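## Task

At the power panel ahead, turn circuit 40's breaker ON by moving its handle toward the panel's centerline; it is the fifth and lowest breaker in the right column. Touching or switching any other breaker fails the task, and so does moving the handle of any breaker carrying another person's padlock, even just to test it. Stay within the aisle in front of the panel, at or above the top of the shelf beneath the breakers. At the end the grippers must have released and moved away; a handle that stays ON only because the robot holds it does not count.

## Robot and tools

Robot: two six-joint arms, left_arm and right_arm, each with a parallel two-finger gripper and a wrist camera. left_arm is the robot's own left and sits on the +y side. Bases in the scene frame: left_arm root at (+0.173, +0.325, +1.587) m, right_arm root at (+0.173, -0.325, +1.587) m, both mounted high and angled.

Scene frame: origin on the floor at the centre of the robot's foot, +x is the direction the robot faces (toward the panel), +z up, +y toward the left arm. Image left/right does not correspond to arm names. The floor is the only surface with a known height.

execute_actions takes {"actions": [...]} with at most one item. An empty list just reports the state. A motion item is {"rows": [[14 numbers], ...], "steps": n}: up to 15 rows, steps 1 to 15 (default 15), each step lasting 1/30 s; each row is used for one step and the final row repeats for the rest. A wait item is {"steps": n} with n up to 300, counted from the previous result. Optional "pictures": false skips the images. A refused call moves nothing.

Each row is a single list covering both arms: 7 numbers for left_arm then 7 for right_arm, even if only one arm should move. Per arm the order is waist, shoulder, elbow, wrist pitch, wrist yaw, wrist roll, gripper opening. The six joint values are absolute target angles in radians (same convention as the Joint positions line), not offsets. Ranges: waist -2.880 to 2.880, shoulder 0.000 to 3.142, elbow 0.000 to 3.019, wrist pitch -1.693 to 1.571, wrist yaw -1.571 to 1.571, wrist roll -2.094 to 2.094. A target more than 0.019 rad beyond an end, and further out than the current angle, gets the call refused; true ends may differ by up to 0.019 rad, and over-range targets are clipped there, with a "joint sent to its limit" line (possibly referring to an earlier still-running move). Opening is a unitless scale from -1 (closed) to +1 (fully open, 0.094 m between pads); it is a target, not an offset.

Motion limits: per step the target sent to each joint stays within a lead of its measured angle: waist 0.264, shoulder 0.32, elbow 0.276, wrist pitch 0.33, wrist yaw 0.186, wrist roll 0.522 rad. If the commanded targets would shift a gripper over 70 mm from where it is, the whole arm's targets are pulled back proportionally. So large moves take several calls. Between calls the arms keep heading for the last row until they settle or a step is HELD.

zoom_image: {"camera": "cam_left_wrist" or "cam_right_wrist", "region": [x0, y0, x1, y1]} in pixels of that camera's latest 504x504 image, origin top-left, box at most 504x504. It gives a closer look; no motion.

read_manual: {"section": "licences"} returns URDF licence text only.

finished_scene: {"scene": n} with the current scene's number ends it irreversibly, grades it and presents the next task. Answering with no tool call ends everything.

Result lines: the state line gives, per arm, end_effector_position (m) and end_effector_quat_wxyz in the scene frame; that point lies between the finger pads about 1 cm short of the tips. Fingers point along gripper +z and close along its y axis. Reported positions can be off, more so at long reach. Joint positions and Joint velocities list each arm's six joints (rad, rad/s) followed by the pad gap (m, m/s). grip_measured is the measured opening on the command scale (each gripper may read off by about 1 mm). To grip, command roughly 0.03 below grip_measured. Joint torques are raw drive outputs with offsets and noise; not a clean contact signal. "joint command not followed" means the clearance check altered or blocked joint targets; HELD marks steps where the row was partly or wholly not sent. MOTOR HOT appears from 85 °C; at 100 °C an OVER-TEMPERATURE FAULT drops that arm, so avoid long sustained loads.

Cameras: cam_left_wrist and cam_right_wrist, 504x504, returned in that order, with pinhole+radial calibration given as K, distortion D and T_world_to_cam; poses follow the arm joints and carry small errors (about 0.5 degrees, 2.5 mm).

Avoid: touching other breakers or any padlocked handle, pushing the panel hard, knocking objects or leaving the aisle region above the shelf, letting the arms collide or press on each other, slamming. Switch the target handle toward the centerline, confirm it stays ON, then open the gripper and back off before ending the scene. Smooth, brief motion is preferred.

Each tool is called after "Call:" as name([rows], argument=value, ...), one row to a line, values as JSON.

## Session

Call:
execute_actions([
  {"rows":[[1.5,0.4,0.5,1.5,0.9,0,1,-1.5,0.4,0.5,1.5,-0.9,0,1]]},
], pictures=false)

Call:
execute_actions([
  {"steps":45},
])

Scene clock: 0.50 s of 4800.00 s.
left_arm: end_effector_position=(+0.7591, +0.2777, +1.5372) grip_measured=+1.000 end_effector_quat_wxyz=(+0.691, +0.238, +0.635, -0.252) | right_arm: end_effector_position=(+0.7565, -0.2771, +1.5385) grip_measured=+1.000 end_effector_quat_wxyz=(+0.691, -0.245, +0.631, +0.253)
Joint positions: left_arm=[1.49  0.371 0.512 1.443 0.862 0.039 0.094] | right_arm=[-1.493  0.369  0.51   1.452 -0.875 -0.039  0.094]
Joint velocities: left_arm=[-0.005 -0.239 -0.056  0.94   1.033 -0.139  0.   ] | right_arm=[-0.015 -0.054 -0.056  0.716 -0.711  0.154  0.   ]
Joint torques (N m, as the arm reports them, + toward a larger angle): left_arm=[  1.16 -13.39   2.41   0.9   -0.03  -0.13] | right_arm=[-0.57 -8.45  2.12  1.52 -0.01 -0.01]
Steps of this call (steps 1 to 15: all 15 steps of this action). Readings (joint positions):
1: left_arm=[1.298 0.813 0.832 0.509 -0.126 0.251] | right_arm=[-1.274 0.810 0.842 0.513 0.128 -0.266]
2: left_arm=[1.320 0.792 0.795 0.560 -0.074 0.229] | right_arm=[-1.298 0.786 0.804 0.560 0.076 -0.244]
4: left_arm=[1.379 0.716 0.697 0.657 0.026 0.190] | right_arm=[-1.362 0.704 0.704 0.653 -0.024 -0.203]
8: left_arm=[1.459 0.537 0.550 0.872 0.249 0.124] | right_arm=[-1.460 0.511 0.549 0.881 -0.267 -0.129]
15: the state above

Scene clock: 2.00 s of 4800.00 s.
left_arm: end_effector_position=(+0.7517, +0.2731, +1.5416) grip_measured=+1.000 end_effector_quat_wxyz=(+0.692, +0.245, +0.625, -0.267) | right_arm: end_effector_position=(+0.7514, -0.2739, +1.5386) grip_measured=+1.000 end_effector_quat_wxyz=(+0.689, -0.246, +0.628, +0.267)
Joint positions: left_arm=[1.49  0.373 0.504 1.481 0.897 0.011 0.094] | right_arm=[-1.493  0.376  0.504  1.477 -0.897 -0.012  0.094]
Joint velocities: left_arm=[-0.005 -0.005 -0.022 -0.002 -0.051 -0.037  0.   ] | right_arm=[-0.005 -0.005 -0.002 -0.002 -0.066 -0.037  0.   ]
Joint torques (N m, as the arm reports them, + toward a larger angle): left_arm=[  1.31 -15.24   2.76   2.22   0.15  -0.11] | right_arm=[ 0.3  -9.09  2.11  2.43 -0.12 -0.03]
Steps of this call (steps 1 to 30: the robot went on to your last target; steps 31 to 45: nothing new was sent). Readings (joint positions):
1: left_arm=[1.490 0.366 0.511 1.466 0.885 0.034] | right_arm=[-1.493 0.369 0.509 1.469 -0.890 -0.034]
2: left_arm=[1.490 0.366 0.510 1.478 0.893 0.029] | right_arm=[-1.493 0.370 0.507 1.474 -0.895 -0.030]
4: left_arm=[1.490 0.369 0.507 1.481 0.896 0.023] | right_arm=[-1.493 0.373 0.504 1.476 -0.897 -0.024]
8: left_arm=[1.490 0.372 0.504 1.481 0.897 0.016] | right_arm=[-1.493 0.376 0.504 1.477 -0.897 -0.017]
45: the state above
All arms were judged still, so your last target was given up. Only a new action makes them travel on or press farther. Fingers that are still opening or closing keep moving.
camera_calibration (this result's frames):
cam_left_wrist: T_world_to_cam=[[-0.670373, -0.741902, -0.0134735, 0.725402], [-0.367609, 0.347831, -0.862483, 1.51758], [0.644564, -0.573233, -0.505906, 0.576012], [0, 0, 0, 1]] pos_world=[0.672889, 0.340506, 1.61007]
cam_right_wrist: T_world_to_cam=[[0.6855, -0.728059, 0.00432617, -0.723067], [-0.373844, -0.357078, -0.856, 1.49907], [0.624763, 0.585171, -0.516958, 0.612536], [0, 0, 0, 1]] pos_world=[0.67339, -0.349591, 1.60298]

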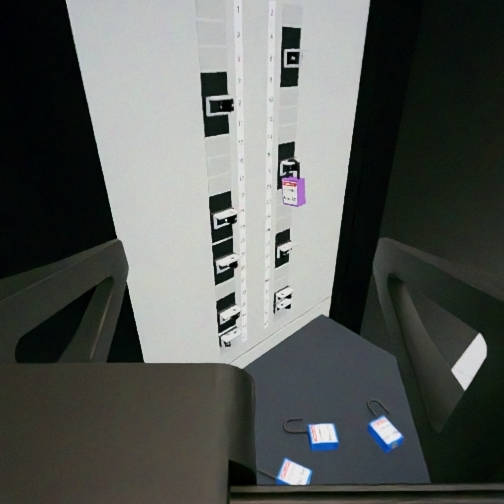

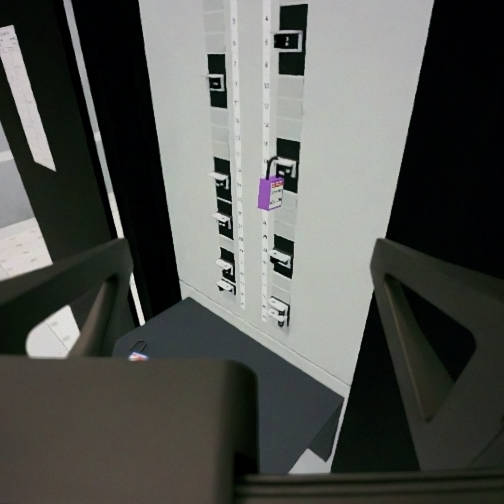

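Call:
execute_actions([
  {"rows":[[1.5,0.4,0.5,1.5,0.3,0,1,-0.82,1.2,1.0,1.52,0.07,-0.68,0.4]]},
], pictures=false)

Call:
execute_actions([
  {"rows":[[1.5,0.4,0.5,1.5,0.3,0,1,-0.82,1.5,1.35,1.52,0.07,-0.68,0.4]]},
], pictures=false)

Call:
execute_actions([
  {"rows":[[1.5,0.4,0.5,1.5,0.3,0,1,-0.82,1.79,1.8,1.52,0.07,-0.68,0.4]]},
], pictures=false)

Call:
execute_actions([
  {"steps":30},
])

Scene clock: 16.77 s of 4800.00 s.
left_arm: end_effector_position=(+0.7937, +0.3634, +1.5367) grip_measured=+1.000 end_effector_quat_wxyz=(+0.730, +0.033, +0.679, -0.073) | right_arm: end_effector_position=(+0.9081, -0.2248, +1.3545) grip_measured=+0.402 end_effector_quat_wxyz=(+0.674, +0.073, +0.734, +0.045)
Joint positions: left_arm=[1.491 0.373 0.5   1.482 0.304 0.009 0.094] | right_arm=[-0.868  1.079  0.995  1.497 -0.024 -0.544  0.066]
Joint velocities: left_arm=[ 0.005 -0.005 -0.007 -0.012  0.007  0.007  0.   ] | right_arm=[ 0.513  1.158  0.09  -0.002  1.824 -0.623  0.   ]
Joint torques (N m, as the arm reports them, + toward a larger angle): left_arm=[  1.79 -15.02   3.27   2.48  -0.03  -0.08] | right_arm=[  4.56 -11.83   0.73   2.06  -0.65  -0.28]
Steps of this call (steps 1 to 90: nothing new was sent; then 11.27 s passed at rest; steps 91 to 105: all 15 steps of this action). Readings (joint positions):
91: left_arm=[1.490 0.373 0.501 1.482 0.807 0.010] | right_arm=[-1.477 0.392 0.517 1.483 -0.845 -0.065]
92: left_arm=[1.490 0.373 0.500 1.482 0.703 0.010] | right_arm=[-1.431 0.430 0.554 1.493 -0.782 -0.127]
94: left_arm=[1.491 0.373 0.500 1.482 0.498 0.009] | right_arm=[-1.316 0.540 0.668 1.497 -0.655 -0.245]
98: left_arm=[1.491 0.373 0.500 1.482 0.308 0.009] | right_arm=[-1.081 0.778 0.908 1.497 -0.405 -0.407]
105: the state above

Scene clock: 17.27 s of 4800.00 s.
left_arm: end_effector_position=(+0.7937, +0.3634, +1.5367) grip_measured=+1.000 end_effector_quat_wxyz=(+0.730, +0.033, +0.679, -0.073) | right_arm: end_effector_position=(+0.9022, -0.0988, +1.2136) grip_measured=+0.402 end_effector_quat_wxyz=(+0.626, +0.044, +0.778, +0.017)
Joint positions: left_arm=[1.491 0.373 0.5   1.482 0.304 0.009 0.094] | right_arm=[-0.83   1.523  1.339  1.5    0.067 -0.662  0.066]
Joint velocities: left_arm=[-0.015 -0.005 -0.007 -0.012  0.066 -0.051  0.   ] | right_arm=[ 0.005 -0.122  0.051 -0.012  0.007 -0.022 -0.002]
Joint torques (N m, as the arm reports them, + toward a larger angle): left_arm=[  1.48 -15.37   3.38   2.47  -0.04  -0.06] | right_arm=[  9.62 -13.43   0.8    2.3   -0.38  -0.22]
Steps of this call (steps 1 to 15: all 15 steps of this action). Readings (joint positions):
1: left_arm=[1.491 0.373 0.500 1.482 0.304 0.009] | right_arm=[-0.856 1.124 1.013 1.499 0.009 -0.558]
2: left_arm=[1.491 0.373 0.500 1.482 0.304 0.009] | right_arm=[-0.848 1.180 1.054 1.500 0.026 -0.569]
4: left_arm=[1.491 0.373 0.500 1.482 0.304 0.009] | right_arm=[-0.839 1.301 1.169 1.500 0.049 -0.590]
8: left_arm=[1.491 0.373 0.500 1.482 0.304 0.009] | right_arm=[-0.832 1.492 1.347 1.500 0.067 -0.636]
15: the state above

Scene clock: 17.77 s of 4800.00 s.
left_arm: end_effector_position=(+0.7937, +0.3634, +1.5367) grip_measured=+1.000 end_effector_quat_wxyz=(+0.730, +0.033, +0.679, -0.073) | right_arm: end_effector_position=(+0.9613, -0.0705, +1.1740) grip_measured=+0.402 end_effector_quat_wxyz=(+0.683, +0.087, +0.724, -0.034)
Joint positions: left_arm=[1.491 0.373 0.5   1.482 0.303 0.009 0.094] | right_arm=[-0.83   1.788  1.795  1.516  0.067 -0.668  0.066]
Joint velocities: left_arm=[-0.024 -0.024 -0.002 -0.012  0.007 -0.066  0.   ] | right_arm=[-0.005 -0.015  0.007  0.002 -0.095  0.051 -0.   ]
Joint torques (N m, as the arm reports them, + toward a larger angle): left_arm=[  1.68 -15.24   3.32   2.43  -0.03  -0.06] | right_arm=[ 11.67 -12.56   1.56   1.64  -0.39  -0.26]
Steps of this call (steps 1 to 15: all 15 steps of this action). Readings (joint positions):
1: left_arm=[1.491 0.373 0.500 1.482 0.303 0.009] | right_arm=[-0.830 1.536 1.367 1.507 0.067 -0.662]
2: left_arm=[1.491 0.373 0.500 1.482 0.303 0.009] | right_arm=[-0.830 1.570 1.437 1.515 0.067 -0.662]
4: left_arm=[1.491 0.373 0.500 1.482 0.303 0.009] | right_arm=[-0.830 1.674 1.636 1.516 0.067 -0.663]
8: left_arm=[1.491 0.373 0.500 1.482 0.303 0.009] | right_arm=[-0.830 1.779 1.795 1.516 0.067 -0.666]
15: the state above

Scene clock: 18.77 s of 4800.00 s.
left_arm: end_effector_position=(+0.7937, +0.3634, +1.5367) grip_measured=+1.000 end_effector_quat_wxyz=(+0.730, +0.033, +0.679, -0.073) | right_arm: end_effector_position=(+0.9613, -0.0705, +1.1740) grip_measured=+0.402 end_effector_quat_wxyz=(+0.683, +0.087, +0.724, -0.034)
Joint positions: left_arm=[1.491 0.373 0.5   1.482 0.303 0.009 0.094] | right_arm=[-0.83   1.788  1.795  1.516  0.067 -0.668  0.066]
Joint velocities: left_arm=[-0.024 -0.015 -0.022 -0.027  0.022  0.066  0.   ] | right_arm=[ 0.005 -0.015  0.012 -0.012 -0.051 -0.022  0.   ]
Joint torques (N m, as the arm reports them, + toward a larger angle): left_arm=[  1.66 -15.26   3.35   2.42  -0.04  -0.09] | right_arm=[ 11.96 -12.68   1.59   1.58  -0.38  -0.23]
Steps of this call (steps 1 to 15: the robot went on to your last target; steps 16 to 30: nothing new was sent). Readings (joint positions):
1: left_arm=[1.491 0.373 0.500 1.482 0.303 0.009] | right_arm=[-0.830 1.788 1.795 1.516 0.067 -0.668]
2: left_arm=[1.491 0.373 0.500 1.482 0.303 0.009] | right_arm=[-0.830 1.788 1.795 1.516 0.067 -0.668]
4: left_arm=[1.491 0.373 0.500 1.482 0.303 0.009] | right_arm=[-0.830 1.788 1.795 1.516 0.067 -0.668]
8: left_arm=[1.491 0.373 0.500 1.482 0.303 0.009] | right_arm=[-0.830 1.788 1.795 1.516 0.067 -0.668]
30: the state above
All arms were judged still, so your last target was given up. Only a new action makes them travel on or press farther. Fingers that are still opening or closing keep moving.
camera_calibration (this result's frames):
cam_left_wrist: T_world_to_cam=[[-0.143365, -0.988733, 0.0430537, 0.405017], [-0.526875, 0.0394258, -0.849028, 1.71518], [0.837764, -0.144405, -0.526591, 0.320831], [0, 0, 0, 1]] pos_world=[0.69297, 0.379161, 1.60774]
cam_right_wrist: T_world_to_cam=[[-0.160999, -0.984405, -0.0708899, 0.16673], [-0.626168, 0.157401, -0.763635, 1.50845], [0.762884, -0.0785555, -0.641745, 0.140848], [0, 0, 0, 1]] pos_world=[0.863936, -0.062237, 1.25411]

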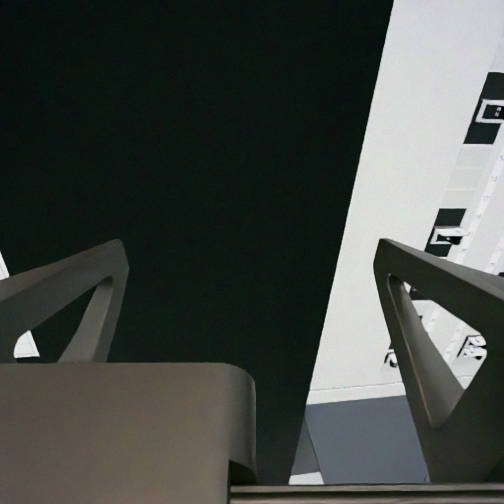

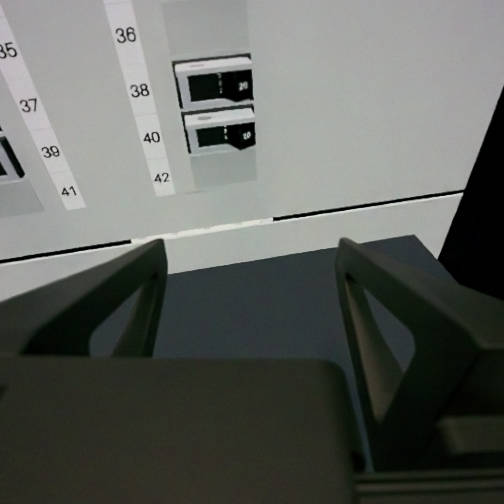

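Call:
execute_actions([
  {"rows":[[1.5,0.4,0.5,1.5,0.3,0,1,-0.81,1.81,1.85,1.48,0.085,-0.7,0.4],[1.5,0.4,0.5,1.5,0.3,0,1,-0.80,1.825,1.9,1.45,0.085,-0.7,0.4],[1.5,0.4,0.5,1.5,0.3,0,1,-0.795,1.84,1.95,1.42,0.085,-0.7,0.4],[1.5,0.4,0.5,1.5,0.3,0,1,-0.79,1.85,2.0,1.39,0.085,-0.7,0.4],[1.5,0.4,0.5,1.5,0.3,0,1,-0.785,1.865,2.04,1.365,0.085,-0.7,0.4],[1.5,0.4,0.5,1.5,0.3,0,1,-0.78,1.875,2.075,1.345,0.085,-0.7,0.4]]},
])

Scene clock: 41.03 s of 4800.00 s.
left_arm: end_effector_position=(+0.7937, +0.3634, +1.5367) grip_measured=+1.000 end_effector_quat_wxyz=(+0.730, +0.033, +0.679, -0.073) | right_arm: end_effector_position=(+1.0336, -0.0629, +1.1936) grip_measured=+0.402 end_effector_quat_wxyz=(+0.694, +0.116, +0.709, -0.040)
Joint positions: left_arm=[1.491 0.373 0.5   1.482 0.303 0.009 0.094] | right_arm=[-0.779  1.855  2.076  1.363  0.083 -0.687  0.066]
Joint velocities: left_arm=[-0.005 -0.015  0.002 -0.007 -0.007  0.022  0.   ] | right_arm=[ 0.005 -0.005 -0.002 -0.022  0.022 -0.007 -0.   ]
Joint torques (N m, as the arm reports them, + toward a larger angle): left_arm=[  1.52 -15.32   3.33   2.47  -0.06  -0.08] | right_arm=[ 12.42 -11.85   2.32   0.94  -0.43  -0.26]
Steps of this call (steps 1 to 90: nothing new was sent; then 18.77 s passed at rest; steps 91 to 105: all 15 steps of this action). Readings (joint positions):
91: left_arm=[1.491 0.373 0.500 1.482 0.303 0.009] | right_arm=[-0.830 1.789 1.800 1.513 0.075 -0.671]
92: left_arm=[1.491 0.373 0.500 1.482 0.303 0.009] | right_arm=[-0.828 1.795 1.819 1.503 0.080 -0.674]
94: left_arm=[1.491 0.373 0.500 1.482 0.303 0.009] | right_arm=[-0.822 1.819 1.896 1.459 0.083 -0.679]
98: left_arm=[1.491 0.373 0.500 1.482 0.303 0.009] | right_arm=[-0.799 1.854 2.048 1.374 0.083 -0.684]
105: the state above
camera_calibration (this result's frames):
cam_left_wrist: T_world_to_cam=[[-0.143365, -0.988733, 0.0430537, 0.405017], [-0.526875, 0.0394258, -0.849028, 1.71518], [0.837764, -0.144405, -0.526591, 0.320831], [0, 0, 0, 1]] pos_world=[0.69297, 0.379161, 1.60774]
cam_right_wrist: T_world_to_cam=[[-0.208967, -0.972362, -0.104139, 0.277221], [-0.587642, 0.209976, -0.781401, 1.55225], [0.781671, -0.102091, -0.615279, 0.0463463], [0, 0, 0, 1]] pos_world=[0.933869, -0.0516437, 1.27031]

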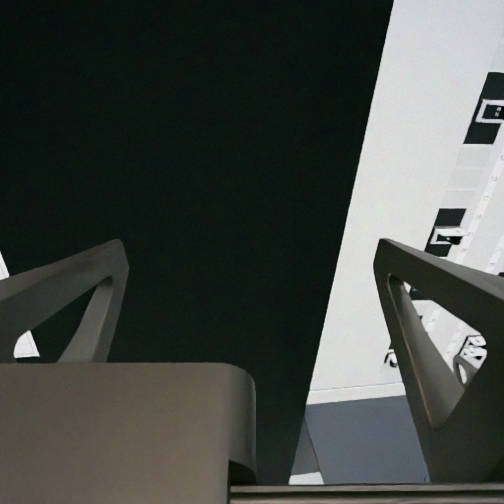

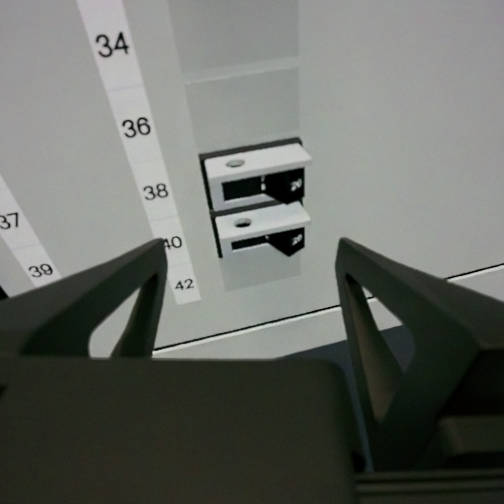

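Call:
execute_actions([
  {"rows":[[1.5,0.4,0.5,1.5,0.3,0,1,-0.78,1.89,2.09,1.33,0.125,-0.73,0.4],[1.5,0.4,0.5,1.5,0.3,0,1,-0.78,1.9,2.11,1.31,0.125,-0.73,0.4],[1.5,0.4,0.5,1.5,0.3,0,1,-0.78,1.903,2.13,1.30,0.125,-0.73,0.4],[1.5,0.4,0.5,1.5,0.3,0,1,-0.78,1.903,2.15,1.295,0.125,-0.73,0.4],[1.5,0.4,0.5,1.5,0.3,0,1,-0.78,1.903,2.165,1.295,0.125,-0.73,0.4]]},
])

Scene clock: 61.93 s of 4800.00 s.
left_arm: end_effector_position=(+0.7937, +0.3634, +1.5367) grip_measured=+1.000 end_effector_quat_wxyz=(+0.730, +0.033, +0.679, -0.073) | right_arm: end_effector_position=(+1.0456, -0.0655, +1.1850) grip_measured=+0.402 end_effector_quat_wxyz=(+0.682, +0.116, +0.720, -0.059)
Joint positions: left_arm=[1.491 0.373 0.5   1.482 0.303 0.009 0.094] | right_arm=[-0.779  1.882  2.15   1.313  0.122 -0.716  0.066]
Joint velocities: left_arm=[-0.015 -0.015  0.002  0.012  0.022 -0.066  0.   ] | right_arm=[-0.015  0.005  0.012 -0.012  0.037 -0.037 -0.001]
Joint torques (N m, as the arm reports them, + toward a larger angle): left_arm=[  1.3  -15.55   3.3    2.38  -0.03  -0.1 ] | right_arm=[ 12.49 -12.01   3.67   0.8   -0.43  -0.26]
Steps of this call (steps 1 to 15: the robot went on to your last target; steps 16 to 90: nothing new was sent; then 17.40 s passed at rest; steps 91 to 105: all 15 steps of this action). Readings (joint positions):
91: left_arm=[1.491 0.373 0.500 1.482 0.303 0.009] | right_arm=[-0.779 1.855 2.076 1.360 0.102 -0.692]
92: left_arm=[1.491 0.373 0.500 1.482 0.303 0.009] | right_arm=[-0.779 1.857 2.080 1.352 0.114 -0.697]
94: left_arm=[1.491 0.373 0.500 1.482 0.303 0.009] | right_arm=[-0.779 1.868 2.105 1.331 0.121 -0.705]
98: left_arm=[1.491 0.373 0.500 1.482 0.303 0.009] | right_arm=[-0.779 1.882 2.142 1.313 0.122 -0.712]
105: the state above
camera_calibration (this result's frames):
cam_left_wrist: T_world_to_cam=[[-0.143365, -0.988733, 0.0430537, 0.405017], [-0.526875, 0.0394258, -0.849028, 1.71518], [0.837764, -0.144405, -0.526591, 0.320831], [0, 0, 0, 1]] pos_world=[0.69297, 0.379161, 1.60774]
cam_right_wrist: T_world_to_cam=[[-0.23579, -0.969013, -0.0736021, 0.268376], [-0.610919, 0.206703, -0.764233, 1.55688], [0.755765, -0.135233, -0.640727, 0.0865154], [0, 0, 0, 1]] pos_world=[0.949023, -0.0500516, 1.265]

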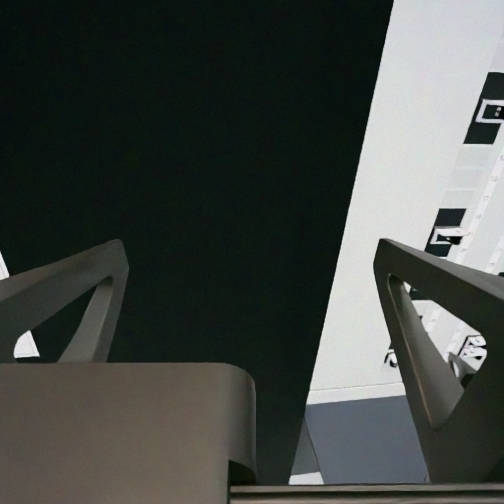

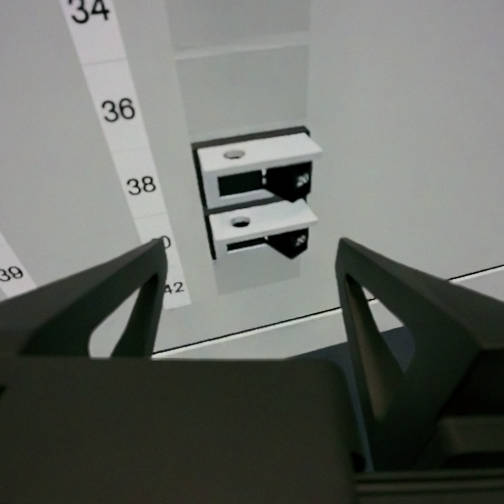

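Call:
execute_actions([
  {"rows":[[1.5,0.4,0.5,1.5,0.3,0,1,-0.78,1.903,2.2,1.27,0.125,-0.73,0.3]]},
])

Scene clock: 67.80 s of 4800.00 s.
left_arm: end_effector_position=(+0.7937, +0.3634, +1.5367) grip_measured=+1.000 end_effector_quat_wxyz=(+0.730, +0.033, +0.679, -0.073) | right_arm: end_effector_position=(+1.0490, -0.0640, +1.1830) grip_measured=+0.302 end_effector_quat_wxyz=(+0.680, +0.114, +0.722, -0.057)
Joint positions: left_arm=[1.491 0.373 0.5   1.482 0.303 0.009 0.094] | right_arm=[-0.779  1.888  2.168  1.293  0.123 -0.718  0.061]
Joint velocities: left_arm=[-0.005 -0.005 -0.007 -0.007  0.007 -0.051  0.   ] | right_arm=[ 0.005 -0.005  0.007 -0.012  0.051  0.022 -0.001]
Joint torques (N m, as the arm reports them, + toward a larger angle): left_arm=[  1.74 -15.22   3.39   2.44  -0.03  -0.09] | right_arm=[ 12.55 -12.68   5.01   0.65  -0.43  -0.25]
Steps of this call (steps 1 to 15: the robot went on to your last target; steps 16 to 90: nothing new was sent; then 2.37 s passed at rest; steps 91 to 105: all 15 steps of this action). Readings (joint positions):
91: left_arm=[1.491 0.373 0.500 1.482 0.303 0.009] | right_arm=[-0.779 1.882 2.155 1.308 0.122 -0.718]
92: left_arm=[1.491 0.373 0.500 1.482 0.303 0.009] | right_arm=[-0.779 1.885 2.163 1.300 0.122 -0.718]
94: left_arm=[1.491 0.373 0.500 1.482 0.303 0.009] | right_arm=[-0.779 1.888 2.167 1.295 0.122 -0.718]
98: left_arm=[1.491 0.373 0.500 1.482 0.303 0.009] | right_arm=[-0.779 1.888 2.168 1.293 0.123 -0.718]
105: the state above
camera_calibration (this result's frames):
cam_left_wrist: T_world_to_cam=[[-0.143365, -0.988733, 0.0430537, 0.405017], [-0.526875, 0.0394258, -0.849028, 1.71518], [0.837764, -0.144405, -0.526591, 0.320831], [0, 0, 0, 1]] pos_world=[0.69297, 0.379161, 1.60774]
cam_right_wrist: T_world_to_cam=[[-0.230895, -0.970319, -0.071888, 0.263283], [-0.616713, 0.203097, -0.760537, 1.55859], [0.752564, -0.13127, -0.645303, 0.0917998], [0, 0, 0, 1]] pos_world=[0.95291, -0.0490265, 1.26353]

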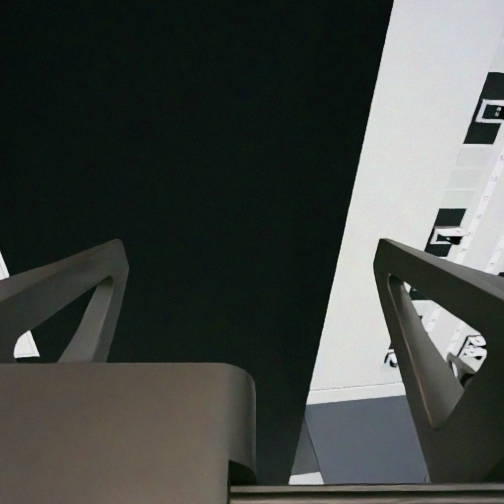

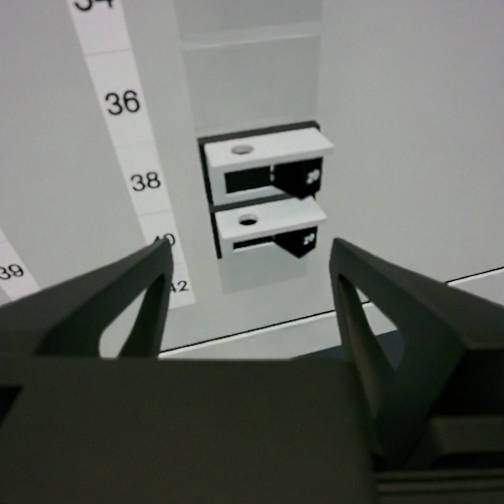

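It's touching about 3 mm low. Raise it with the wrist pitch, then close.

Call:
execute_actions([
  {"rows":[[1.5,0.4,0.5,1.5,0.3,0,1,-0.78,1.89,2.19,1.335,0.125,-0.73,0.3]]},
], pictures=false)

Call:
execute_actions([
  {"rows":[[1.5,0.4,0.5,1.5,0.3,0,1,-0.77,1.885,2.215,1.3,0.12,-0.73,0.2],[1.5,0.4,0.5,1.5,0.3,0,1,-0.77,1.885,2.215,1.3,0.12,-0.73,0.1],[1.5,0.4,0.5,1.5,0.3,0,1,-0.77,1.885,2.215,1.3,0.12,-0.73,0.05],[1.5,0.4,0.5,1.5,0.3,0,1,-0.77,1.885,2.215,1.3,0.12,-0.73,0],[1.5,0.4,0.5,1.5,0.3,0,1,-0.77,1.885,2.215,1.3,0.12,-0.73,0],[1.5,0.4,0.5,1.5,0.3,0,1,-0.77,1.885,2.215,1.3,0.12,-0.73,-0.05],[1.5,0.4,0.5,1.5,0.3,0,1,-0.77,1.885,2.215,1.3,0.12,-0.73,-0.1],[1.5,0.4,0.5,1.5,0.3,0,1,-0.77,1.885,2.215,1.3,0.12,-0.73,-0.2],[1.5,0.4,0.5,1.5,0.3,0,1,-0.77,1.885,2.215,1.3,0.12,-0.73,-0.3],[1.5,0.4,0.5,1.5,0.3,0,1,-0.77,1.885,2.215,1.3,0.12,-0.73,-0.45],[1.5,0.4,0.5,1.5,0.3,0,1,-0.77,1.885,2.215,1.3,0.12,-0.73,-0.6]]},
])

Scene clock: 84.60 s of 4800.00 s.
left_arm: end_effector_position=(+0.7937, +0.3634, +1.5367) grip_measured=+1.000 end_effector_quat_wxyz=(+0.730, +0.033, +0.679, -0.073) | right_arm: end_effector_position=(+1.0485, -0.0670, +1.1860) grip_measured=+0.302 end_effector_quat_wxyz=(+0.684, +0.118, +0.717, -0.062)
Joint positions: left_arm=[1.491 0.373 0.5   1.482 0.303 0.009 0.094] | right_arm=[-0.779  1.888  2.168  1.311  0.123 -0.719  0.061]
Joint velocities: left_arm=[-0.034 -0.015  0.002  0.002  0.081  0.022  0.   ] | right_arm=[-0.005 -0.005  0.002  0.007 -0.051 -0.022  0.001]
Joint torques (N m, as the arm reports them, + toward a larger angle): left_arm=[  1.81 -15.31   3.38   2.34  -0.02  -0.07] | right_arm=[ 12.4  -13.69   4.23   2.28  -0.43  -0.22]
Steps of this call (steps 1 to 15: the robot went on to your last target; steps 16 to 90: nothing new was sent; then 13.30 s passed at rest; steps 91 to 105: all 15 steps of this action). Readings (joint positions):
91: left_arm=[1.491 0.373 0.500 1.482 0.303 0.009] | right_arm=[-0.779 1.888 2.168 1.297 0.123 -0.718]
92: left_arm=[1.491 0.373 0.500 1.482 0.303 0.009] | right_arm=[-0.779 1.888 2.168 1.302 0.123 -0.718]
94: left_arm=[1.491 0.373 0.500 1.482 0.303 0.009] | right_arm=[-0.779 1.888 2.168 1.308 0.123 -0.718]
98: left_arm=[1.491 0.373 0.500 1.482 0.303 0.009] | right_arm=[-0.779 1.888 2.168 1.310 0.123 -0.719]
105: the state above

Scene clock: 85.10 s of 4800.00 s.
left_arm: end_effector_position=(+0.7937, +0.3634, +1.5367) grip_measured=+1.000 end_effector_quat_wxyz=(+0.730, +0.033, +0.679, -0.073) | right_arm: end_effector_position=(+1.0508, -0.0695, +1.1881) grip_measured=-0.264 end_effector_quat_wxyz=(+0.686, +0.116, +0.715, -0.069)
Joint positions: left_arm=[1.491 0.373 0.5   1.482 0.303 0.009 0.094] | right_arm=[-0.779  1.89   2.178  1.313  0.123 -0.731  0.035]
Joint velocities: left_arm=[-0.034  0.005 -0.002 -0.017 -0.081  0.066  0.   ] | right_arm=[ 0.005  0.005 -0.002 -0.012 -0.007 -0.007  0.001]
Joint torques (N m, as the arm reports them, + toward a larger angle): left_arm=[  1.41 -15.28   3.35   2.41  -0.04  -0.06] | right_arm=[ 12.99 -13.91   5.45   0.94  -0.59  -0.14]
Steps of this call (steps 1 to 15: all 15 steps of this action). Readings (joint positions):
1: left_arm=[1.491 0.373 0.500 1.482 0.303 0.009] | right_arm=[-0.779 1.888 2.171 1.311 0.122 -0.719]
2: left_arm=[1.491 0.373 0.500 1.482 0.303 0.009] | right_arm=[-0.779 1.888 2.173 1.311 0.121 -0.719]
4: left_arm=[1.491 0.373 0.500 1.482 0.303 0.009] | right_arm=[-0.779 1.888 2.175 1.311 0.121 -0.719]
8: left_arm=[1.491 0.373 0.500 1.482 0.303 0.009] | right_arm=[-0.779 1.888 2.177 1.311 0.122 -0.719]
15: the state above
camera_calibration (this result's frames):
cam_left_wrist: T_world_to_cam=[[-0.143365, -0.988733, 0.0430537, 0.405017], [-0.526875, 0.0394258, -0.849028, 1.71518], [0.837764, -0.144405, -0.526591, 0.320831], [0, 0, 0, 1]] pos_world=[0.69297, 0.379161, 1.60774]
cam_right_wrist: T_world_to_cam=[[-0.248258, -0.966769, -0.0610378, 0.26431], [-0.600436, 0.203021, -0.773472, 1.56295], [0.760161, -0.155372, -0.630885, 0.0663203], [0, 0, 0, 1]] pos_world=[0.953657, -0.0514819, 1.26687]

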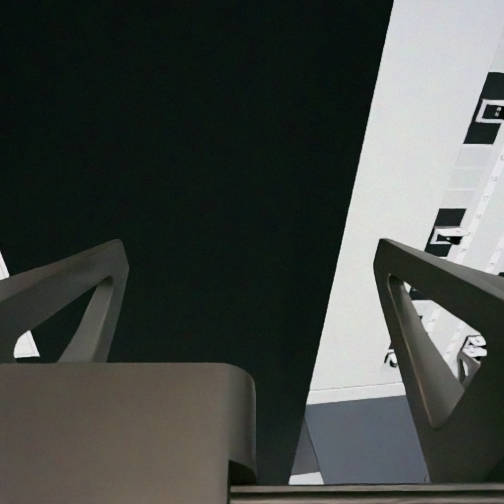

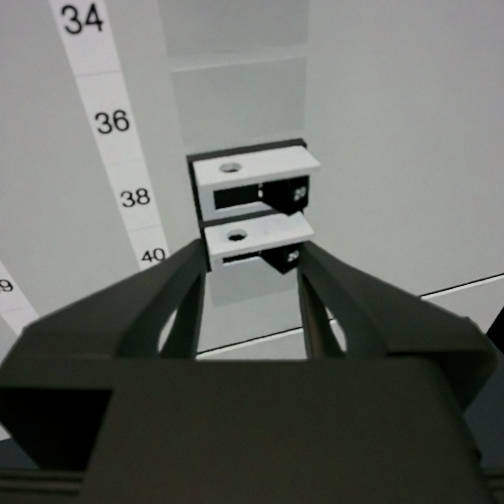

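Clamped on the tab. Loosen, roll the right finger lower, re-close.

Call:
execute_actions([
  {"rows":[[1.5,0.4,0.5,1.5,0.3,0,1,-0.77,1.89,2.2,1.28,0.125,-0.62,-0.1]]},
], pictures=false)

Call:
execute_actions([
  {"rows":[[1.5,0.4,0.5,1.5,0.3,0,1,-0.77,1.89,2.2,1.28,0.125,-0.62,-0.65]]},
])

Scene clock: 92.87 s of 4800.00 s.
left_arm: end_effector_position=(+0.7937, +0.3634, +1.5367) grip_measured=+1.000 end_effector_quat_wxyz=(+0.730, +0.033, +0.679, -0.073) | right_arm: end_effector_position=(+1.0509, -0.0678, +1.1854) grip_measured=-0.102 end_effector_quat_wxyz=(+0.684, +0.148, +0.714, -0.035)
Joint positions: left_arm=[1.491 0.373 0.5   1.482 0.303 0.009 0.094] | right_arm=[-0.779  1.89   2.178  1.301  0.128 -0.639  0.042]
Joint velocities: left_arm=[-0.015  0.005 -0.002 -0.007 -0.007 -0.051  0.   ] | right_arm=[-0.015 -0.015 -0.017  0.007 -0.066  0.066  0.   ]
Joint torques (N m, as the arm reports them, + toward a larger angle): left_arm=[  1.55 -15.56   3.3    2.3   -0.04  -0.08] | right_arm=[ 12.71 -13.92   4.44   0.71  -0.61  -0.03]
Steps of this call (steps 1 to 15: the robot went on to your last target; steps 16 to 90: nothing new was sent; then 4.27 s passed at rest; steps 91 to 105: all 15 steps of this action). Readings (joint positions):
91: left_arm=[1.491 0.373 0.500 1.482 0.303 0.009] | right_arm=[-0.779 1.890 2.178 1.312 0.125 -0.716]
92: left_arm=[1.491 0.373 0.500 1.482 0.303 0.009] | right_arm=[-0.779 1.890 2.178 1.310 0.127 -0.699]
94: left_arm=[1.491 0.373 0.500 1.482 0.303 0.009] | right_arm=[-0.779 1.890 2.178 1.303 0.127 -0.675]
98: left_arm=[1.491 0.373 0.500 1.482 0.303 0.009] | right_arm=[-0.779 1.890 2.178 1.302 0.128 -0.651]
105: the state above

Scene clock: 93.37 s of 4800.00 s.
left_arm: end_effector_position=(+0.7937, +0.3634, +1.5367) grip_measured=+1.000 end_effector_quat_wxyz=(+0.730, +0.033, +0.679, -0.073) | right_arm: end_effector_position=(+1.0488, -0.0780, +1.1810) grip_measured=-0.648 end_effector_quat_wxyz=(+0.682, +0.156, +0.713, -0.046)
Joint positions: left_arm=[1.491 0.373 0.5   1.482 0.303 0.009 0.094] | right_arm=[-0.791  1.889  2.177  1.317  0.15  -0.631  0.017]
Joint velocities: left_arm=[-0.015 -0.015 -0.027 -0.007 -0.066  0.007  0.   ] | right_arm=[-0.005 -0.005  0.012 -0.002  0.051  0.007 -0.   ]
Joint torques (N m, as the arm reports them, + toward a larger angle): left_arm=[  1.62 -15.68   3.34   2.39  -0.01  -0.07] | right_arm=[ 13.35 -13.88   4.58   0.08  -1.37  -0.04]
Steps of this call (steps 1 to 15: all 15 steps of this action). Readings (joint positions):
1: left_arm=[1.491 0.373 0.500 1.482 0.303 0.009] | right_arm=[-0.779 1.890 2.178 1.301 0.132 -0.639]
2: left_arm=[1.491 0.373 0.500 1.482 0.303 0.009] | right_arm=[-0.778 1.891 2.174 1.306 0.136 -0.640]
4: left_arm=[1.491 0.373 0.500 1.482 0.303 0.009] | right_arm=[-0.787 1.889 2.176 1.318 0.157 -0.637]
8: left_arm=[1.491 0.373 0.500 1.482 0.303 0.009] | right_arm=[-0.791 1.889 2.177 1.317 0.150 -0.633]
15: the state above
camera_calibration (this result's frames):
cam_left_wrist: T_world_to_cam=[[-0.143365, -0.988733, 0.0430537, 0.405017], [-0.526875, 0.0394258, -0.849028, 1.71518], [0.837764, -0.144405, -0.526591, 0.320831], [0, 0, 0, 1]] pos_world=[0.69297, 0.379161, 1.60774]
cam_right_wrist: T_world_to_cam=[[-0.274283, -0.950275, -0.147467, 0.385786], [-0.587467, 0.286984, -0.756653, 1.53111], [0.761348, -0.120906, -0.63697, 0.0706315], [0, 0, 0, 1]] pos_world=[0.951516, -0.0642612, 1.2604]

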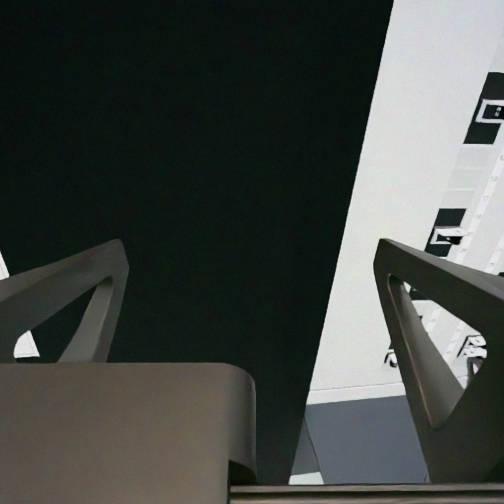

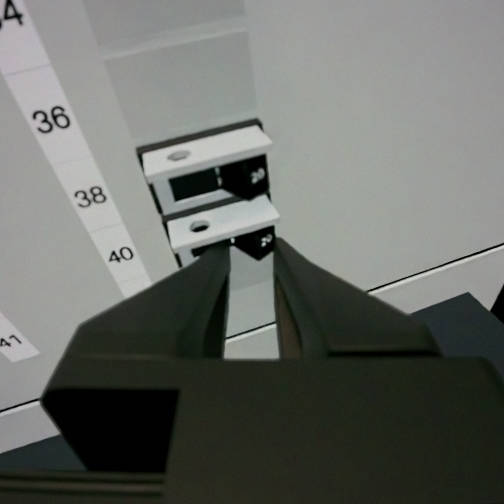

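Call:
execute_actions([
  {"rows":[[1.5,0.4,0.5,1.5,0.3,0,1,-0.78,1.9,2.13,1.37,0.135,-0.62,-0.5]]},
], pictures=false)

Call:
execute_actions([
  {"rows":[[1.5,0.4,0.5,1.5,0.3,0,1,-0.765,1.9,2.13,1.37,0.12,-0.62,0.3]]},
], pictures=false)

Call:
execute_actions([
  {"rows":[[1.5,0.4,0.5,1.5,0.3,0,1,-0.765,1.9,2.16,1.33,0.12,-0.62,0.2],[1.5,0.4,0.5,1.5,0.3,0,1,-0.765,1.9,2.18,1.31,0.12,-0.62,0.2],[1.5,0.4,0.5,1.5,0.3,0,1,-0.765,1.89,2.205,1.295,0.12,-0.62,0.2]]},
])

Scene clock: 105.73 s of 4800.00 s.
left_arm: end_effector_position=(+0.7937, +0.3634, +1.5367) grip_measured=+1.000 end_effector_quat_wxyz=(+0.730, +0.033, +0.679, -0.073) | right_arm: end_effector_position=(+1.0345, -0.0680, +1.1787) grip_measured=-0.502 end_effector_quat_wxyz=(+0.682, +0.150, +0.714, -0.039)
Joint positions: left_arm=[1.491 0.373 0.5   1.482 0.303 0.009 0.094] | right_arm=[-0.788  1.886  2.129  1.348  0.137 -0.631  0.023]
Joint velocities: left_arm=[-0.015 -0.005 -0.002  0.002  0.037 -0.081  0.   ] | right_arm=[-0.005 -0.005  0.007  0.012  0.007  0.007  0.   ]
Joint torques (N m, as the arm reports them, + toward a larger angle): left_arm=[  1.53 -15.2    3.37   2.42  -0.04  -0.07] | right_arm=[ 12.83 -12.77   2.73   2.18  -0.55  -0.06]
Steps of this call (steps 1 to 15: the robot went on to your last target; steps 16 to 90: nothing new was sent; then 8.87 s passed at rest; steps 91 to 105: all 15 steps of this action). Readings (joint positions):
91: left_arm=[1.491 0.373 0.500 1.482 0.303 0.009] | right_arm=[-0.791 1.889 2.168 1.324 0.148 -0.631]
92: left_arm=[1.491 0.373 0.500 1.482 0.303 0.009] | right_arm=[-0.790 1.886 2.157 1.335 0.143 -0.631]
94: left_arm=[1.491 0.373 0.500 1.482 0.303 0.009] | right_arm=[-0.788 1.886 2.142 1.345 0.137 -0.631]
98: left_arm=[1.491 0.373 0.500 1.482 0.303 0.009] | right_arm=[-0.788 1.886 2.129 1.347 0.137 -0.631]
105: the state above

Scene clock: 106.23 s of 4800.00 s.
left_arm: end_effector_position=(+0.7937, +0.3634, +1.5367) grip_measured=+1.000 end_effector_quat_wxyz=(+0.730, +0.033, +0.679, -0.073) | right_arm: end_effector_position=(+1.0360, -0.0601, +1.1864) grip_measured=+0.298 end_effector_quat_wxyz=(+0.686, +0.151, +0.711, -0.029)
Joint positions: left_arm=[1.491 0.373 0.5   1.482 0.303 0.009 0.094] | right_arm=[-0.773  1.886  2.129  1.348  0.121 -0.631  0.061]
Joint velocities: left_arm=[-0.015  0.015  0.007 -0.017 -0.007 -0.022  0.   ] | right_arm=[-0.015 -0.015 -0.007  0.012  0.007  0.037  0.001]
Joint torques (N m, as the arm reports them, + toward a larger angle): left_arm=[  1.42 -15.53   3.39   2.48  -0.04  -0.08] | right_arm=[ 13.3  -12.2    2.64   2.16  -0.58  -0.07]
Steps of this call (steps 1 to 15: all 15 steps of this action). Readings (joint positions):
1: left_arm=[1.491 0.373 0.500 1.482 0.303 0.009] | right_arm=[-0.787 1.886 2.129 1.348 0.130 -0.631]
2: left_arm=[1.491 0.373 0.500 1.482 0.303 0.009] | right_arm=[-0.786 1.886 2.129 1.348 0.125 -0.631]
4: left_arm=[1.491 0.373 0.500 1.482 0.303 0.009] | right_arm=[-0.783 1.886 2.129 1.348 0.123 -0.631]
8: left_arm=[1.491 0.373 0.500 1.482 0.303 0.009] | right_arm=[-0.775 1.886 2.129 1.348 0.122 -0.631]
15: the state above

Scene clock: 106.73 s of 4800.00 s.
left_arm: end_effector_position=(+0.7937, +0.3634, +1.5367) grip_measured=+1.000 end_effector_quat_wxyz=(+0.730, +0.033, +0.679, -0.073) | right_arm: end_effector_position=(+1.0492, -0.0644, +1.1889) grip_measured=+0.202 end_effector_quat_wxyz=(+0.687, +0.152, +0.710, -0.030)
Joint positions: left_arm=[1.491 0.373 0.5   1.482 0.303 0.009 0.094] | right_arm=[-0.773  1.89   2.172  1.312  0.121 -0.631  0.056]
Joint velocities: left_arm=[-0.015 -0.005 -0.017  0.002  0.037 -0.037  0.   ] | right_arm=[ 0.005 -0.005 -0.012 -0.002 -0.037 -0.037  0.001]
Joint torques (N m, as the arm reports them, + toward a larger angle): left_arm=[  1.39 -15.32   3.37   2.42  -0.04  -0.08] | right_arm=[ 13.1  -13.89   5.1    0.93  -0.56  -0.08]
Steps of this call (steps 1 to 15: all 15 steps of this action). Readings (joint positions):
1: left_arm=[1.491 0.373 0.500 1.482 0.303 0.009] | right_arm=[-0.773 1.886 2.131 1.348 0.121 -0.631]
2: left_arm=[1.491 0.373 0.500 1.482 0.303 0.009] | right_arm=[-0.773 1.887 2.136 1.344 0.121 -0.631]
4: left_arm=[1.491 0.373 0.500 1.482 0.303 0.009] | right_arm=[-0.773 1.888 2.158 1.324 0.121 -0.631]
8: left_arm=[1.491 0.373 0.500 1.482 0.303 0.009] | right_arm=[-0.773 1.890 2.172 1.312 0.121 -0.631]
15: the state above
camera_calibration (this result's frames):
cam_left_wrist: T_world_to_cam=[[-0.143365, -0.988733, 0.0430537, 0.405017], [-0.526875, 0.0394258, -0.849028, 1.71518], [0.837764, -0.144405, -0.526591, 0.320831], [0, 0, 0, 1]] pos_world=[0.69297, 0.379161, 1.60774]
cam_right_wrist: T_world_to_cam=[[-0.244644, -0.955292, -0.166032, 0.390642], [-0.583504, 0.281808, -0.761648, 1.53485], [0.774385, -0.0894524, -0.626359, 0.0527333], [0, 0, 0, 1]] pos_world=[0.950325, -0.0546395, 1.26691]

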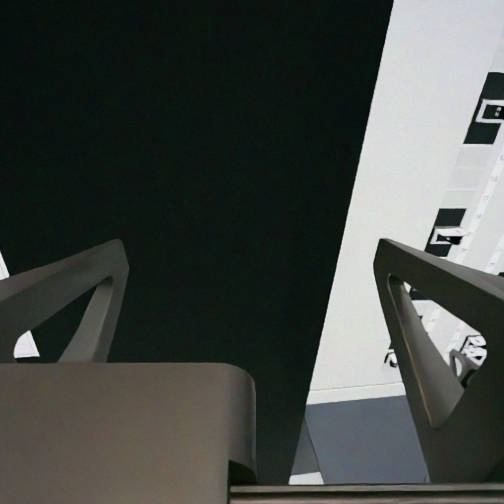

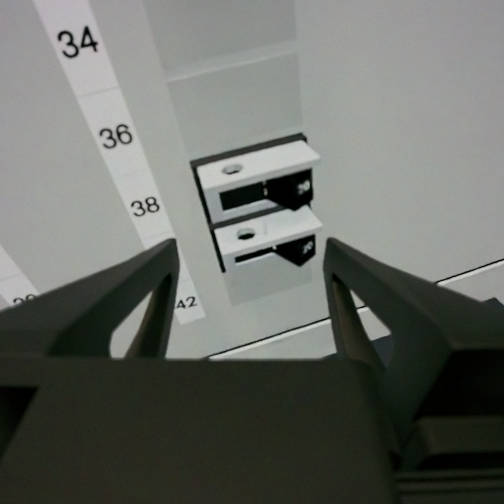

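Call:
execute_actions([
  {"rows":[[1.5,0.4,0.5,1.5,0.3,0,1,-0.755,1.89,2.215,1.29,0.11,-0.62,0.1],[1.5,0.4,0.5,1.5,0.3,0,1,-0.755,1.89,2.215,1.29,0.11,-0.62,0.03],[1.5,0.4,0.5,1.5,0.3,0,1,-0.755,1.89,2.215,1.29,0.11,-0.62,-0.04],[1.5,0.4,0.5,1.5,0.3,0,1,-0.755,1.89,2.215,1.29,0.11,-0.62,-0.1],[1.5,0.4,0.5,1.5,0.3,0,1,-0.755,1.89,2.215,1.29,0.11,-0.62,-0.15],[1.5,0.4,0.5,1.5,0.3,0,1,-0.755,1.89,2.215,1.29,0.11,-0.62,-0.2],[1.5,0.4,0.5,1.5,0.3,0,1,-0.755,1.89,2.215,1.29,0.11,-0.62,-0.25],[1.5,0.4,0.5,1.5,0.3,0,1,-0.755,1.89,2.215,1.29,0.11,-0.62,-0.3],[1.5,0.4,0.5,1.5,0.3,0,1,-0.755,1.89,2.215,1.29,0.11,-0.62,-0.37],[1.5,0.4,0.5,1.5,0.3,0,1,-0.755,1.89,2.215,1.29,0.11,-0.62,-0.45],[1.5,0.4,0.5,1.5,0.3,0,1,-0.755,1.89,2.215,1.29,0.11,-0.62,-0.55],[1.5,0.4,0.5,1.5,0.3,0,1,-0.755,1.89,2.215,1.29,0.11,-0.62,-0.65]]},
])

Scene clock: 122.60 s of 4800.00 s.
left_arm: end_effector_position=(+0.7937, +0.3634, +1.5367) grip_measured=+1.000 end_effector_quat_wxyz=(+0.730, +0.033, +0.679, -0.073) | right_arm: end_effector_position=(+1.0501, -0.0680, +1.1891) grip_measured=-0.220 end_effector_quat_wxyz=(+0.685, +0.156, +0.711, -0.037)
Joint positions: left_arm=[1.491 0.373 0.5   1.482 0.303 0.009 0.094] | right_arm=[-0.772  1.89   2.177  1.315  0.137 -0.637  0.037]
Joint velocities: left_arm=[-0.024 -0.005  0.002 -0.002  0.037 -0.066  0.   ] | right_arm=[ 0.005  0.005 -0.002 -0.012  0.007  0.037  0.001]
Joint torques (N m, as the arm reports them, + toward a larger angle): left_arm=[  1.58 -15.58   3.44   2.42  -0.03  -0.07] | right_arm=[ 13.66 -13.61   5.5    0.43  -1.46  -0.01]
Steps of this call (steps 1 to 15: the robot went on to your last target; steps 16 to 90: nothing new was sent; then 12.37 s passed at rest; steps 91 to 105: all 15 steps of this action). Readings (joint positions):
91: left_arm=[1.491 0.373 0.500 1.482 0.303 0.009] | right_arm=[-0.772 1.890 2.174 1.311 0.116 -0.631]
92: left_arm=[1.491 0.373 0.500 1.482 0.303 0.009] | right_arm=[-0.772 1.890 2.175 1.309 0.116 -0.631]
94: left_arm=[1.491 0.373 0.500 1.482 0.303 0.009] | right_arm=[-0.772 1.890 2.176 1.310 0.127 -0.631]
98: left_arm=[1.491 0.373 0.500 1.482 0.303 0.009] | right_arm=[-0.772 1.890 2.177 1.315 0.137 -0.636]
105: the state above
camera_calibration (this result's frames):
cam_left_wrist: T_world_to_cam=[[-0.143365, -0.988733, 0.0430537, 0.405017], [-0.526875, 0.0394258, -0.849028, 1.71518], [0.837764, -0.144405, -0.526591, 0.320831], [0, 0, 0, 1]] pos_world=[0.69297, 0.379161, 1.60774]
cam_right_wrist: T_world_to_cam=[[-0.261505, -0.951762, -0.160515, 0.39887], [-0.583913, 0.288416, -0.758856, 1.53409], [0.768545, -0.104718, -0.631168, 0.062672], [0, 0, 0, 1]] pos_world=[0.951913, -0.0562637, 1.26773]

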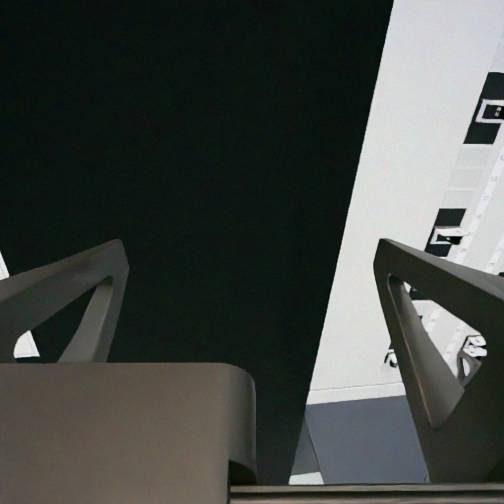

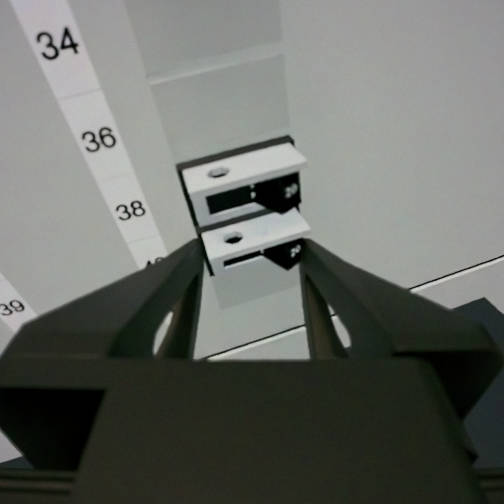

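Tab again; add more roll only.

Call:
execute_actions([
  {"rows":[[1.5,0.4,0.5,1.5,0.3,0,1,-0.765,1.89,2.205,1.305,0.135,-0.48,-0.1]]},
], pictures=false)

Call:
execute_actions([
  {"rows":[[1.5,0.4,0.5,1.5,0.3,0,1,-0.765,1.89,2.215,1.305,0.135,-0.48,-0.2],[1.5,0.4,0.5,1.5,0.3,0,1,-0.765,1.89,2.215,1.305,0.135,-0.48,-0.27],[1.5,0.4,0.5,1.5,0.3,0,1,-0.765,1.89,2.215,1.305,0.135,-0.48,-0.34],[1.5,0.4,0.5,1.5,0.3,0,1,-0.765,1.89,2.215,1.305,0.135,-0.48,-0.41],[1.5,0.4,0.5,1.5,0.3,0,1,-0.765,1.89,2.215,1.305,0.135,-0.48,-0.48],[1.5,0.4,0.5,1.5,0.3,0,1,-0.765,1.89,2.215,1.305,0.135,-0.48,-0.55],[1.5,0.4,0.5,1.5,0.3,0,1,-0.765,1.89,2.215,1.305,0.135,-0.48,-0.65]]},
])

Scene clock: 140.47 s of 4800.00 s.
left_arm: end_effector_position=(+0.7937, +0.3634, +1.5367) grip_measured=+1.000 end_effector_quat_wxyz=(+0.730, +0.033, +0.679, -0.073) | right_arm: end_effector_position=(+1.0502, -0.0683, +1.1895) grip_measured=-0.102 end_effector_quat_wxyz=(+0.685, +0.206, +0.699, +0.009)
Joint positions: left_arm=[1.491 0.373 0.5   1.482 0.303 0.009 0.094] | right_arm=[-0.771  1.89   2.178  1.316  0.14  -0.501  0.042]
Joint velocities: left_arm=[-0.005 -0.005  0.002  0.007 -0.007 -0.007  0.   ] | right_arm=[-0.005 -0.015  0.012 -0.012  0.066 -0.051  0.001]
Joint torques (N m, as the arm reports them, + toward a larger angle): left_arm=[  1.69 -15.25   3.27   2.42  -0.03  -0.07] | right_arm=[ 12.7  -13.56   4.65   0.97  -0.67  -0.04]
Steps of this call (steps 1 to 15: the robot went on to your last target; steps 16 to 90: nothing new was sent; then 14.37 s passed at rest; steps 91 to 105: all 15 steps of this action). Readings (joint positions):
91: left_arm=[1.491 0.373 0.500 1.482 0.303 0.009] | right_arm=[-0.772 1.890 2.177 1.316 0.140 -0.617]
92: left_arm=[1.491 0.373 0.500 1.482 0.303 0.009] | right_arm=[-0.771 1.890 2.177 1.316 0.141 -0.593]
94: left_arm=[1.491 0.373 0.500 1.482 0.303 0.009] | right_arm=[-0.771 1.890 2.178 1.316 0.141 -0.557]
98: left_arm=[1.491 0.373 0.500 1.482 0.303 0.009] | right_arm=[-0.771 1.890 2.178 1.316 0.140 -0.520]
105: the state above

Scene clock: 140.97 s of 4800.00 s.
left_arm: end_effector_position=(+0.7937, +0.3634, +1.5367) grip_measured=+1.000 end_effector_quat_wxyz=(+0.730, +0.033, +0.679, -0.073) | right_arm: end_effector_position=(+1.0503, -0.0684, +1.1897) grip_measured=-0.198 end_effector_quat_wxyz=(+0.685, +0.206, +0.698, +0.008)
Joint positions: left_arm=[1.491 0.373 0.5   1.482 0.303 0.009 0.094] | right_arm=[-0.771  1.891  2.179  1.317  0.14  -0.501  0.038]
Joint velocities: left_arm=[-0.005 -0.005  0.002 -0.002  0.007 -0.051  0.   ] | right_arm=[-0.005 -0.024 -0.012  0.002  0.007 -0.051 -0.002]
Joint torques (N m, as the arm reports them, + toward a larger angle): left_arm=[  1.69 -15.16   3.47   2.5   -0.04  -0.07] | right_arm=[ 12.92 -13.61   5.28   0.9   -0.66  -0.01]
Steps of this call (steps 1 to 15: all 15 steps of this action). Readings (joint positions):
1: left_arm=[1.491 0.373 0.500 1.482 0.303 0.009] | right_arm=[-0.771 1.890 2.179 1.316 0.141 -0.500]
2: left_arm=[1.491 0.373 0.500 1.482 0.303 0.009] | right_arm=[-0.771 1.890 2.179 1.316 0.140 -0.500]
4: left_arm=[1.491 0.373 0.500 1.482 0.303 0.009] | right_arm=[-0.771 1.891 2.179 1.317 0.140 -0.501]
8: left_arm=[1.491 0.373 0.500 1.482 0.303 0.009] | right_arm=[-0.771 1.891 2.179 1.317 0.140 -0.501]
15: the state above
camera_calibration (this result's frames):
cam_left_wrist: T_world_to_cam=[[-0.143365, -0.988733, 0.0430537, 0.405017], [-0.526875, 0.0394258, -0.849028, 1.71518], [0.837764, -0.144405, -0.526591, 0.320831], [0, 0, 0, 1]] pos_world=[0.69297, 0.379161, 1.60774]
cam_right_wrist: T_world_to_cam=[[-0.264832, -0.918371, -0.294038, 0.563264], [-0.55217, 0.39441, -0.73454, 1.47974], [0.790552, -0.0321708, -0.611549, 0.0212737], [0, 0, 0, 1]] pos_world=[0.949417, -0.0656526, 1.26556]

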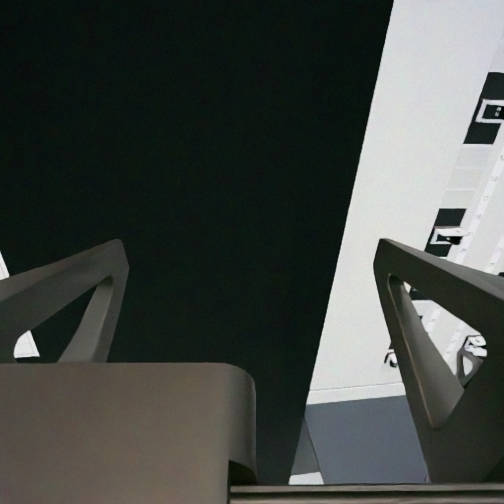

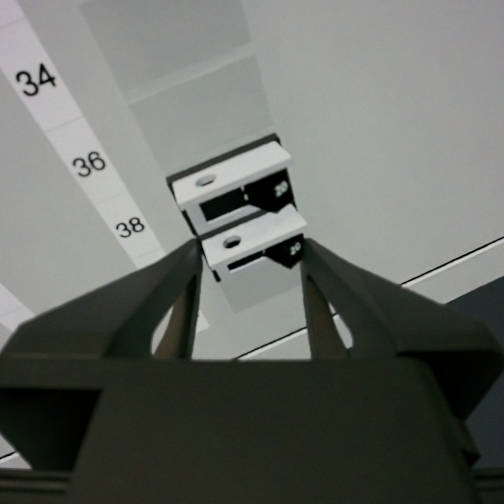

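Lower 3 mm with this roll.

Call:
execute_actions([
  {"rows":[[1.5,0.4,0.5,1.5,0.3,0,1,-0.765,1.89,2.2,1.28,0.155,-0.48,-0.05]]},
], pictures=false)

Call:
execute_actions([
  {"rows":[[1.5,0.4,0.5,1.5,0.3,0,1,-0.765,1.89,2.21,1.28,0.155,-0.48,-0.15],[1.5,0.4,0.5,1.5,0.3,0,1,-0.765,1.89,2.21,1.28,0.155,-0.48,-0.22],[1.5,0.4,0.5,1.5,0.3,0,1,-0.765,1.89,2.21,1.28,0.155,-0.48,-0.3],[1.5,0.4,0.5,1.5,0.3,0,1,-0.765,1.89,2.21,1.28,0.155,-0.48,-0.38],[1.5,0.4,0.5,1.5,0.3,0,1,-0.765,1.89,2.21,1.28,0.155,-0.48,-0.46],[1.5,0.4,0.5,1.5,0.3,0,1,-0.765,1.89,2.21,1.28,0.155,-0.48,-0.55],[1.5,0.4,0.5,1.5,0.3,0,1,-0.765,1.89,2.21,1.28,0.155,-0.48,-0.65]]},
])

Scene clock: 165.47 s of 4800.00 s.
left_arm: end_effector_position=(+0.7937, +0.3634, +1.5367) grip_measured=+1.000 end_effector_quat_wxyz=(+0.730, +0.033, +0.679, -0.073) | right_arm: end_effector_position=(+1.0501, -0.0684, +1.1864) grip_measured=-0.052 end_effector_quat_wxyz=(+0.679, +0.212, +0.702, +0.011)
Joint positions: left_arm=[1.491 0.373 0.5   1.482 0.303 0.009 0.094] | right_arm=[-0.771  1.891  2.179  1.308  0.154 -0.489  0.045]
Joint velocities: left_arm=[-0.015 -0.005  0.002 -0.012  0.037 -0.007  0.   ] | right_arm=[-0.005  0.005 -0.007 -0.007  0.007  0.022 -0.001]
Joint torques (N m, as the arm reports them, + toward a larger angle): left_arm=[  1.63 -15.53   3.4    2.38  -0.05  -0.08] | right_arm=[ 12.44 -13.99   4.18   0.54  -0.45  -0.08]
Steps of this call (steps 1 to 15: the robot went on to your last target; steps 16 to 90: nothing new was sent; then 21.00 s passed at rest; steps 91 to 105: all 15 steps of this action). Readings (joint positions):
91: left_arm=[1.491 0.373 0.500 1.482 0.303 0.009] | right_arm=[-0.771 1.891 2.179 1.316 0.145 -0.501]
92: left_arm=[1.491 0.373 0.500 1.482 0.303 0.009] | right_arm=[-0.771 1.891 2.179 1.312 0.150 -0.498]
94: left_arm=[1.491 0.373 0.500 1.482 0.303 0.009] | right_arm=[-0.771 1.891 2.179 1.308 0.152 -0.494]
98: left_arm=[1.491 0.373 0.500 1.482 0.303 0.009] | right_arm=[-0.771 1.891 2.179 1.308 0.154 -0.491]
105: the state above

Scene clock: 165.97 s of 4800.00 s.
left_arm: end_effector_position=(+0.7937, +0.3634, +1.5367) grip_measured=+1.000 end_effector_quat_wxyz=(+0.730, +0.033, +0.679, -0.073) | right_arm: end_effector_position=(+1.0471, -0.0622, +1.1813) grip_measured=-0.648 end_effector_quat_wxyz=(+0.675, +0.206, +0.709, +0.010)
Joint positions: left_arm=[1.491 0.373 0.5   1.482 0.303 0.009 0.094] | right_arm=[-0.769  1.9    2.183  1.298  0.157 -0.501  0.017]
Joint velocities: left_arm=[-0.015  0.005 -0.002  0.007  0.022 -0.007  0.   ] | right_arm=[-0.005  0.005  0.11  -0.027 -0.037  0.066 -0.   ]
Joint torques (N m, as the arm reports them, + toward a larger angle): left_arm=[  1.82 -15.52   3.33   2.32  -0.04  -0.1 ] | right_arm=[ 12.81 -14.63   4.17   0.81  -0.53  -0.06]
Steps of this call (steps 1 to 15: all 15 steps of this action). Readings (joint positions):
1: left_arm=[1.491 0.373 0.500 1.482 0.303 0.009] | right_arm=[-0.771 1.891 2.180 1.306 0.153 -0.489]
2: left_arm=[1.491 0.373 0.500 1.482 0.303 0.009] | right_arm=[-0.771 1.891 2.180 1.303 0.154 -0.490]
4: left_arm=[1.491 0.373 0.500 1.482 0.303 0.009] | right_arm=[-0.771 1.891 2.180 1.304 0.154 -0.501]
8: left_arm=[1.491 0.373 0.500 1.482 0.303 0.009] | right_arm=[-0.771 1.892 2.180 1.305 0.155 -0.512]
15: the state above
camera_calibration (this result's frames):
cam_left_wrist: T_world_to_cam=[[-0.143365, -0.988733, 0.0430537, 0.405017], [-0.526875, 0.0394258, -0.849028, 1.71518], [0.837764, -0.144405, -0.526591, 0.320831], [0, 0, 0, 1]] pos_world=[0.69297, 0.379161, 1.60774]
cam_right_wrist: T_world_to_cam=[[-0.267921, -0.91798, -0.292458, 0.567032], [-0.575412, 0.395934, -0.715638, 1.47146], [0.772735, -0.0234502, -0.634295, 0.0649417], [0, 0, 0, 1]] pos_world=[0.948435, -0.0605555, 1.26006]

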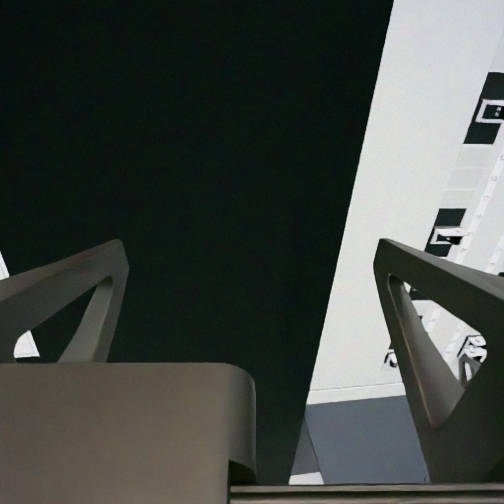

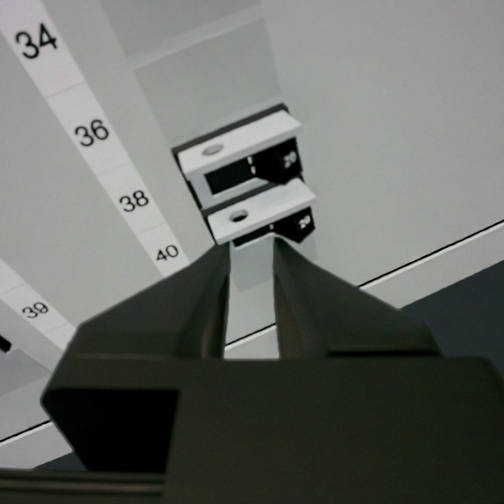

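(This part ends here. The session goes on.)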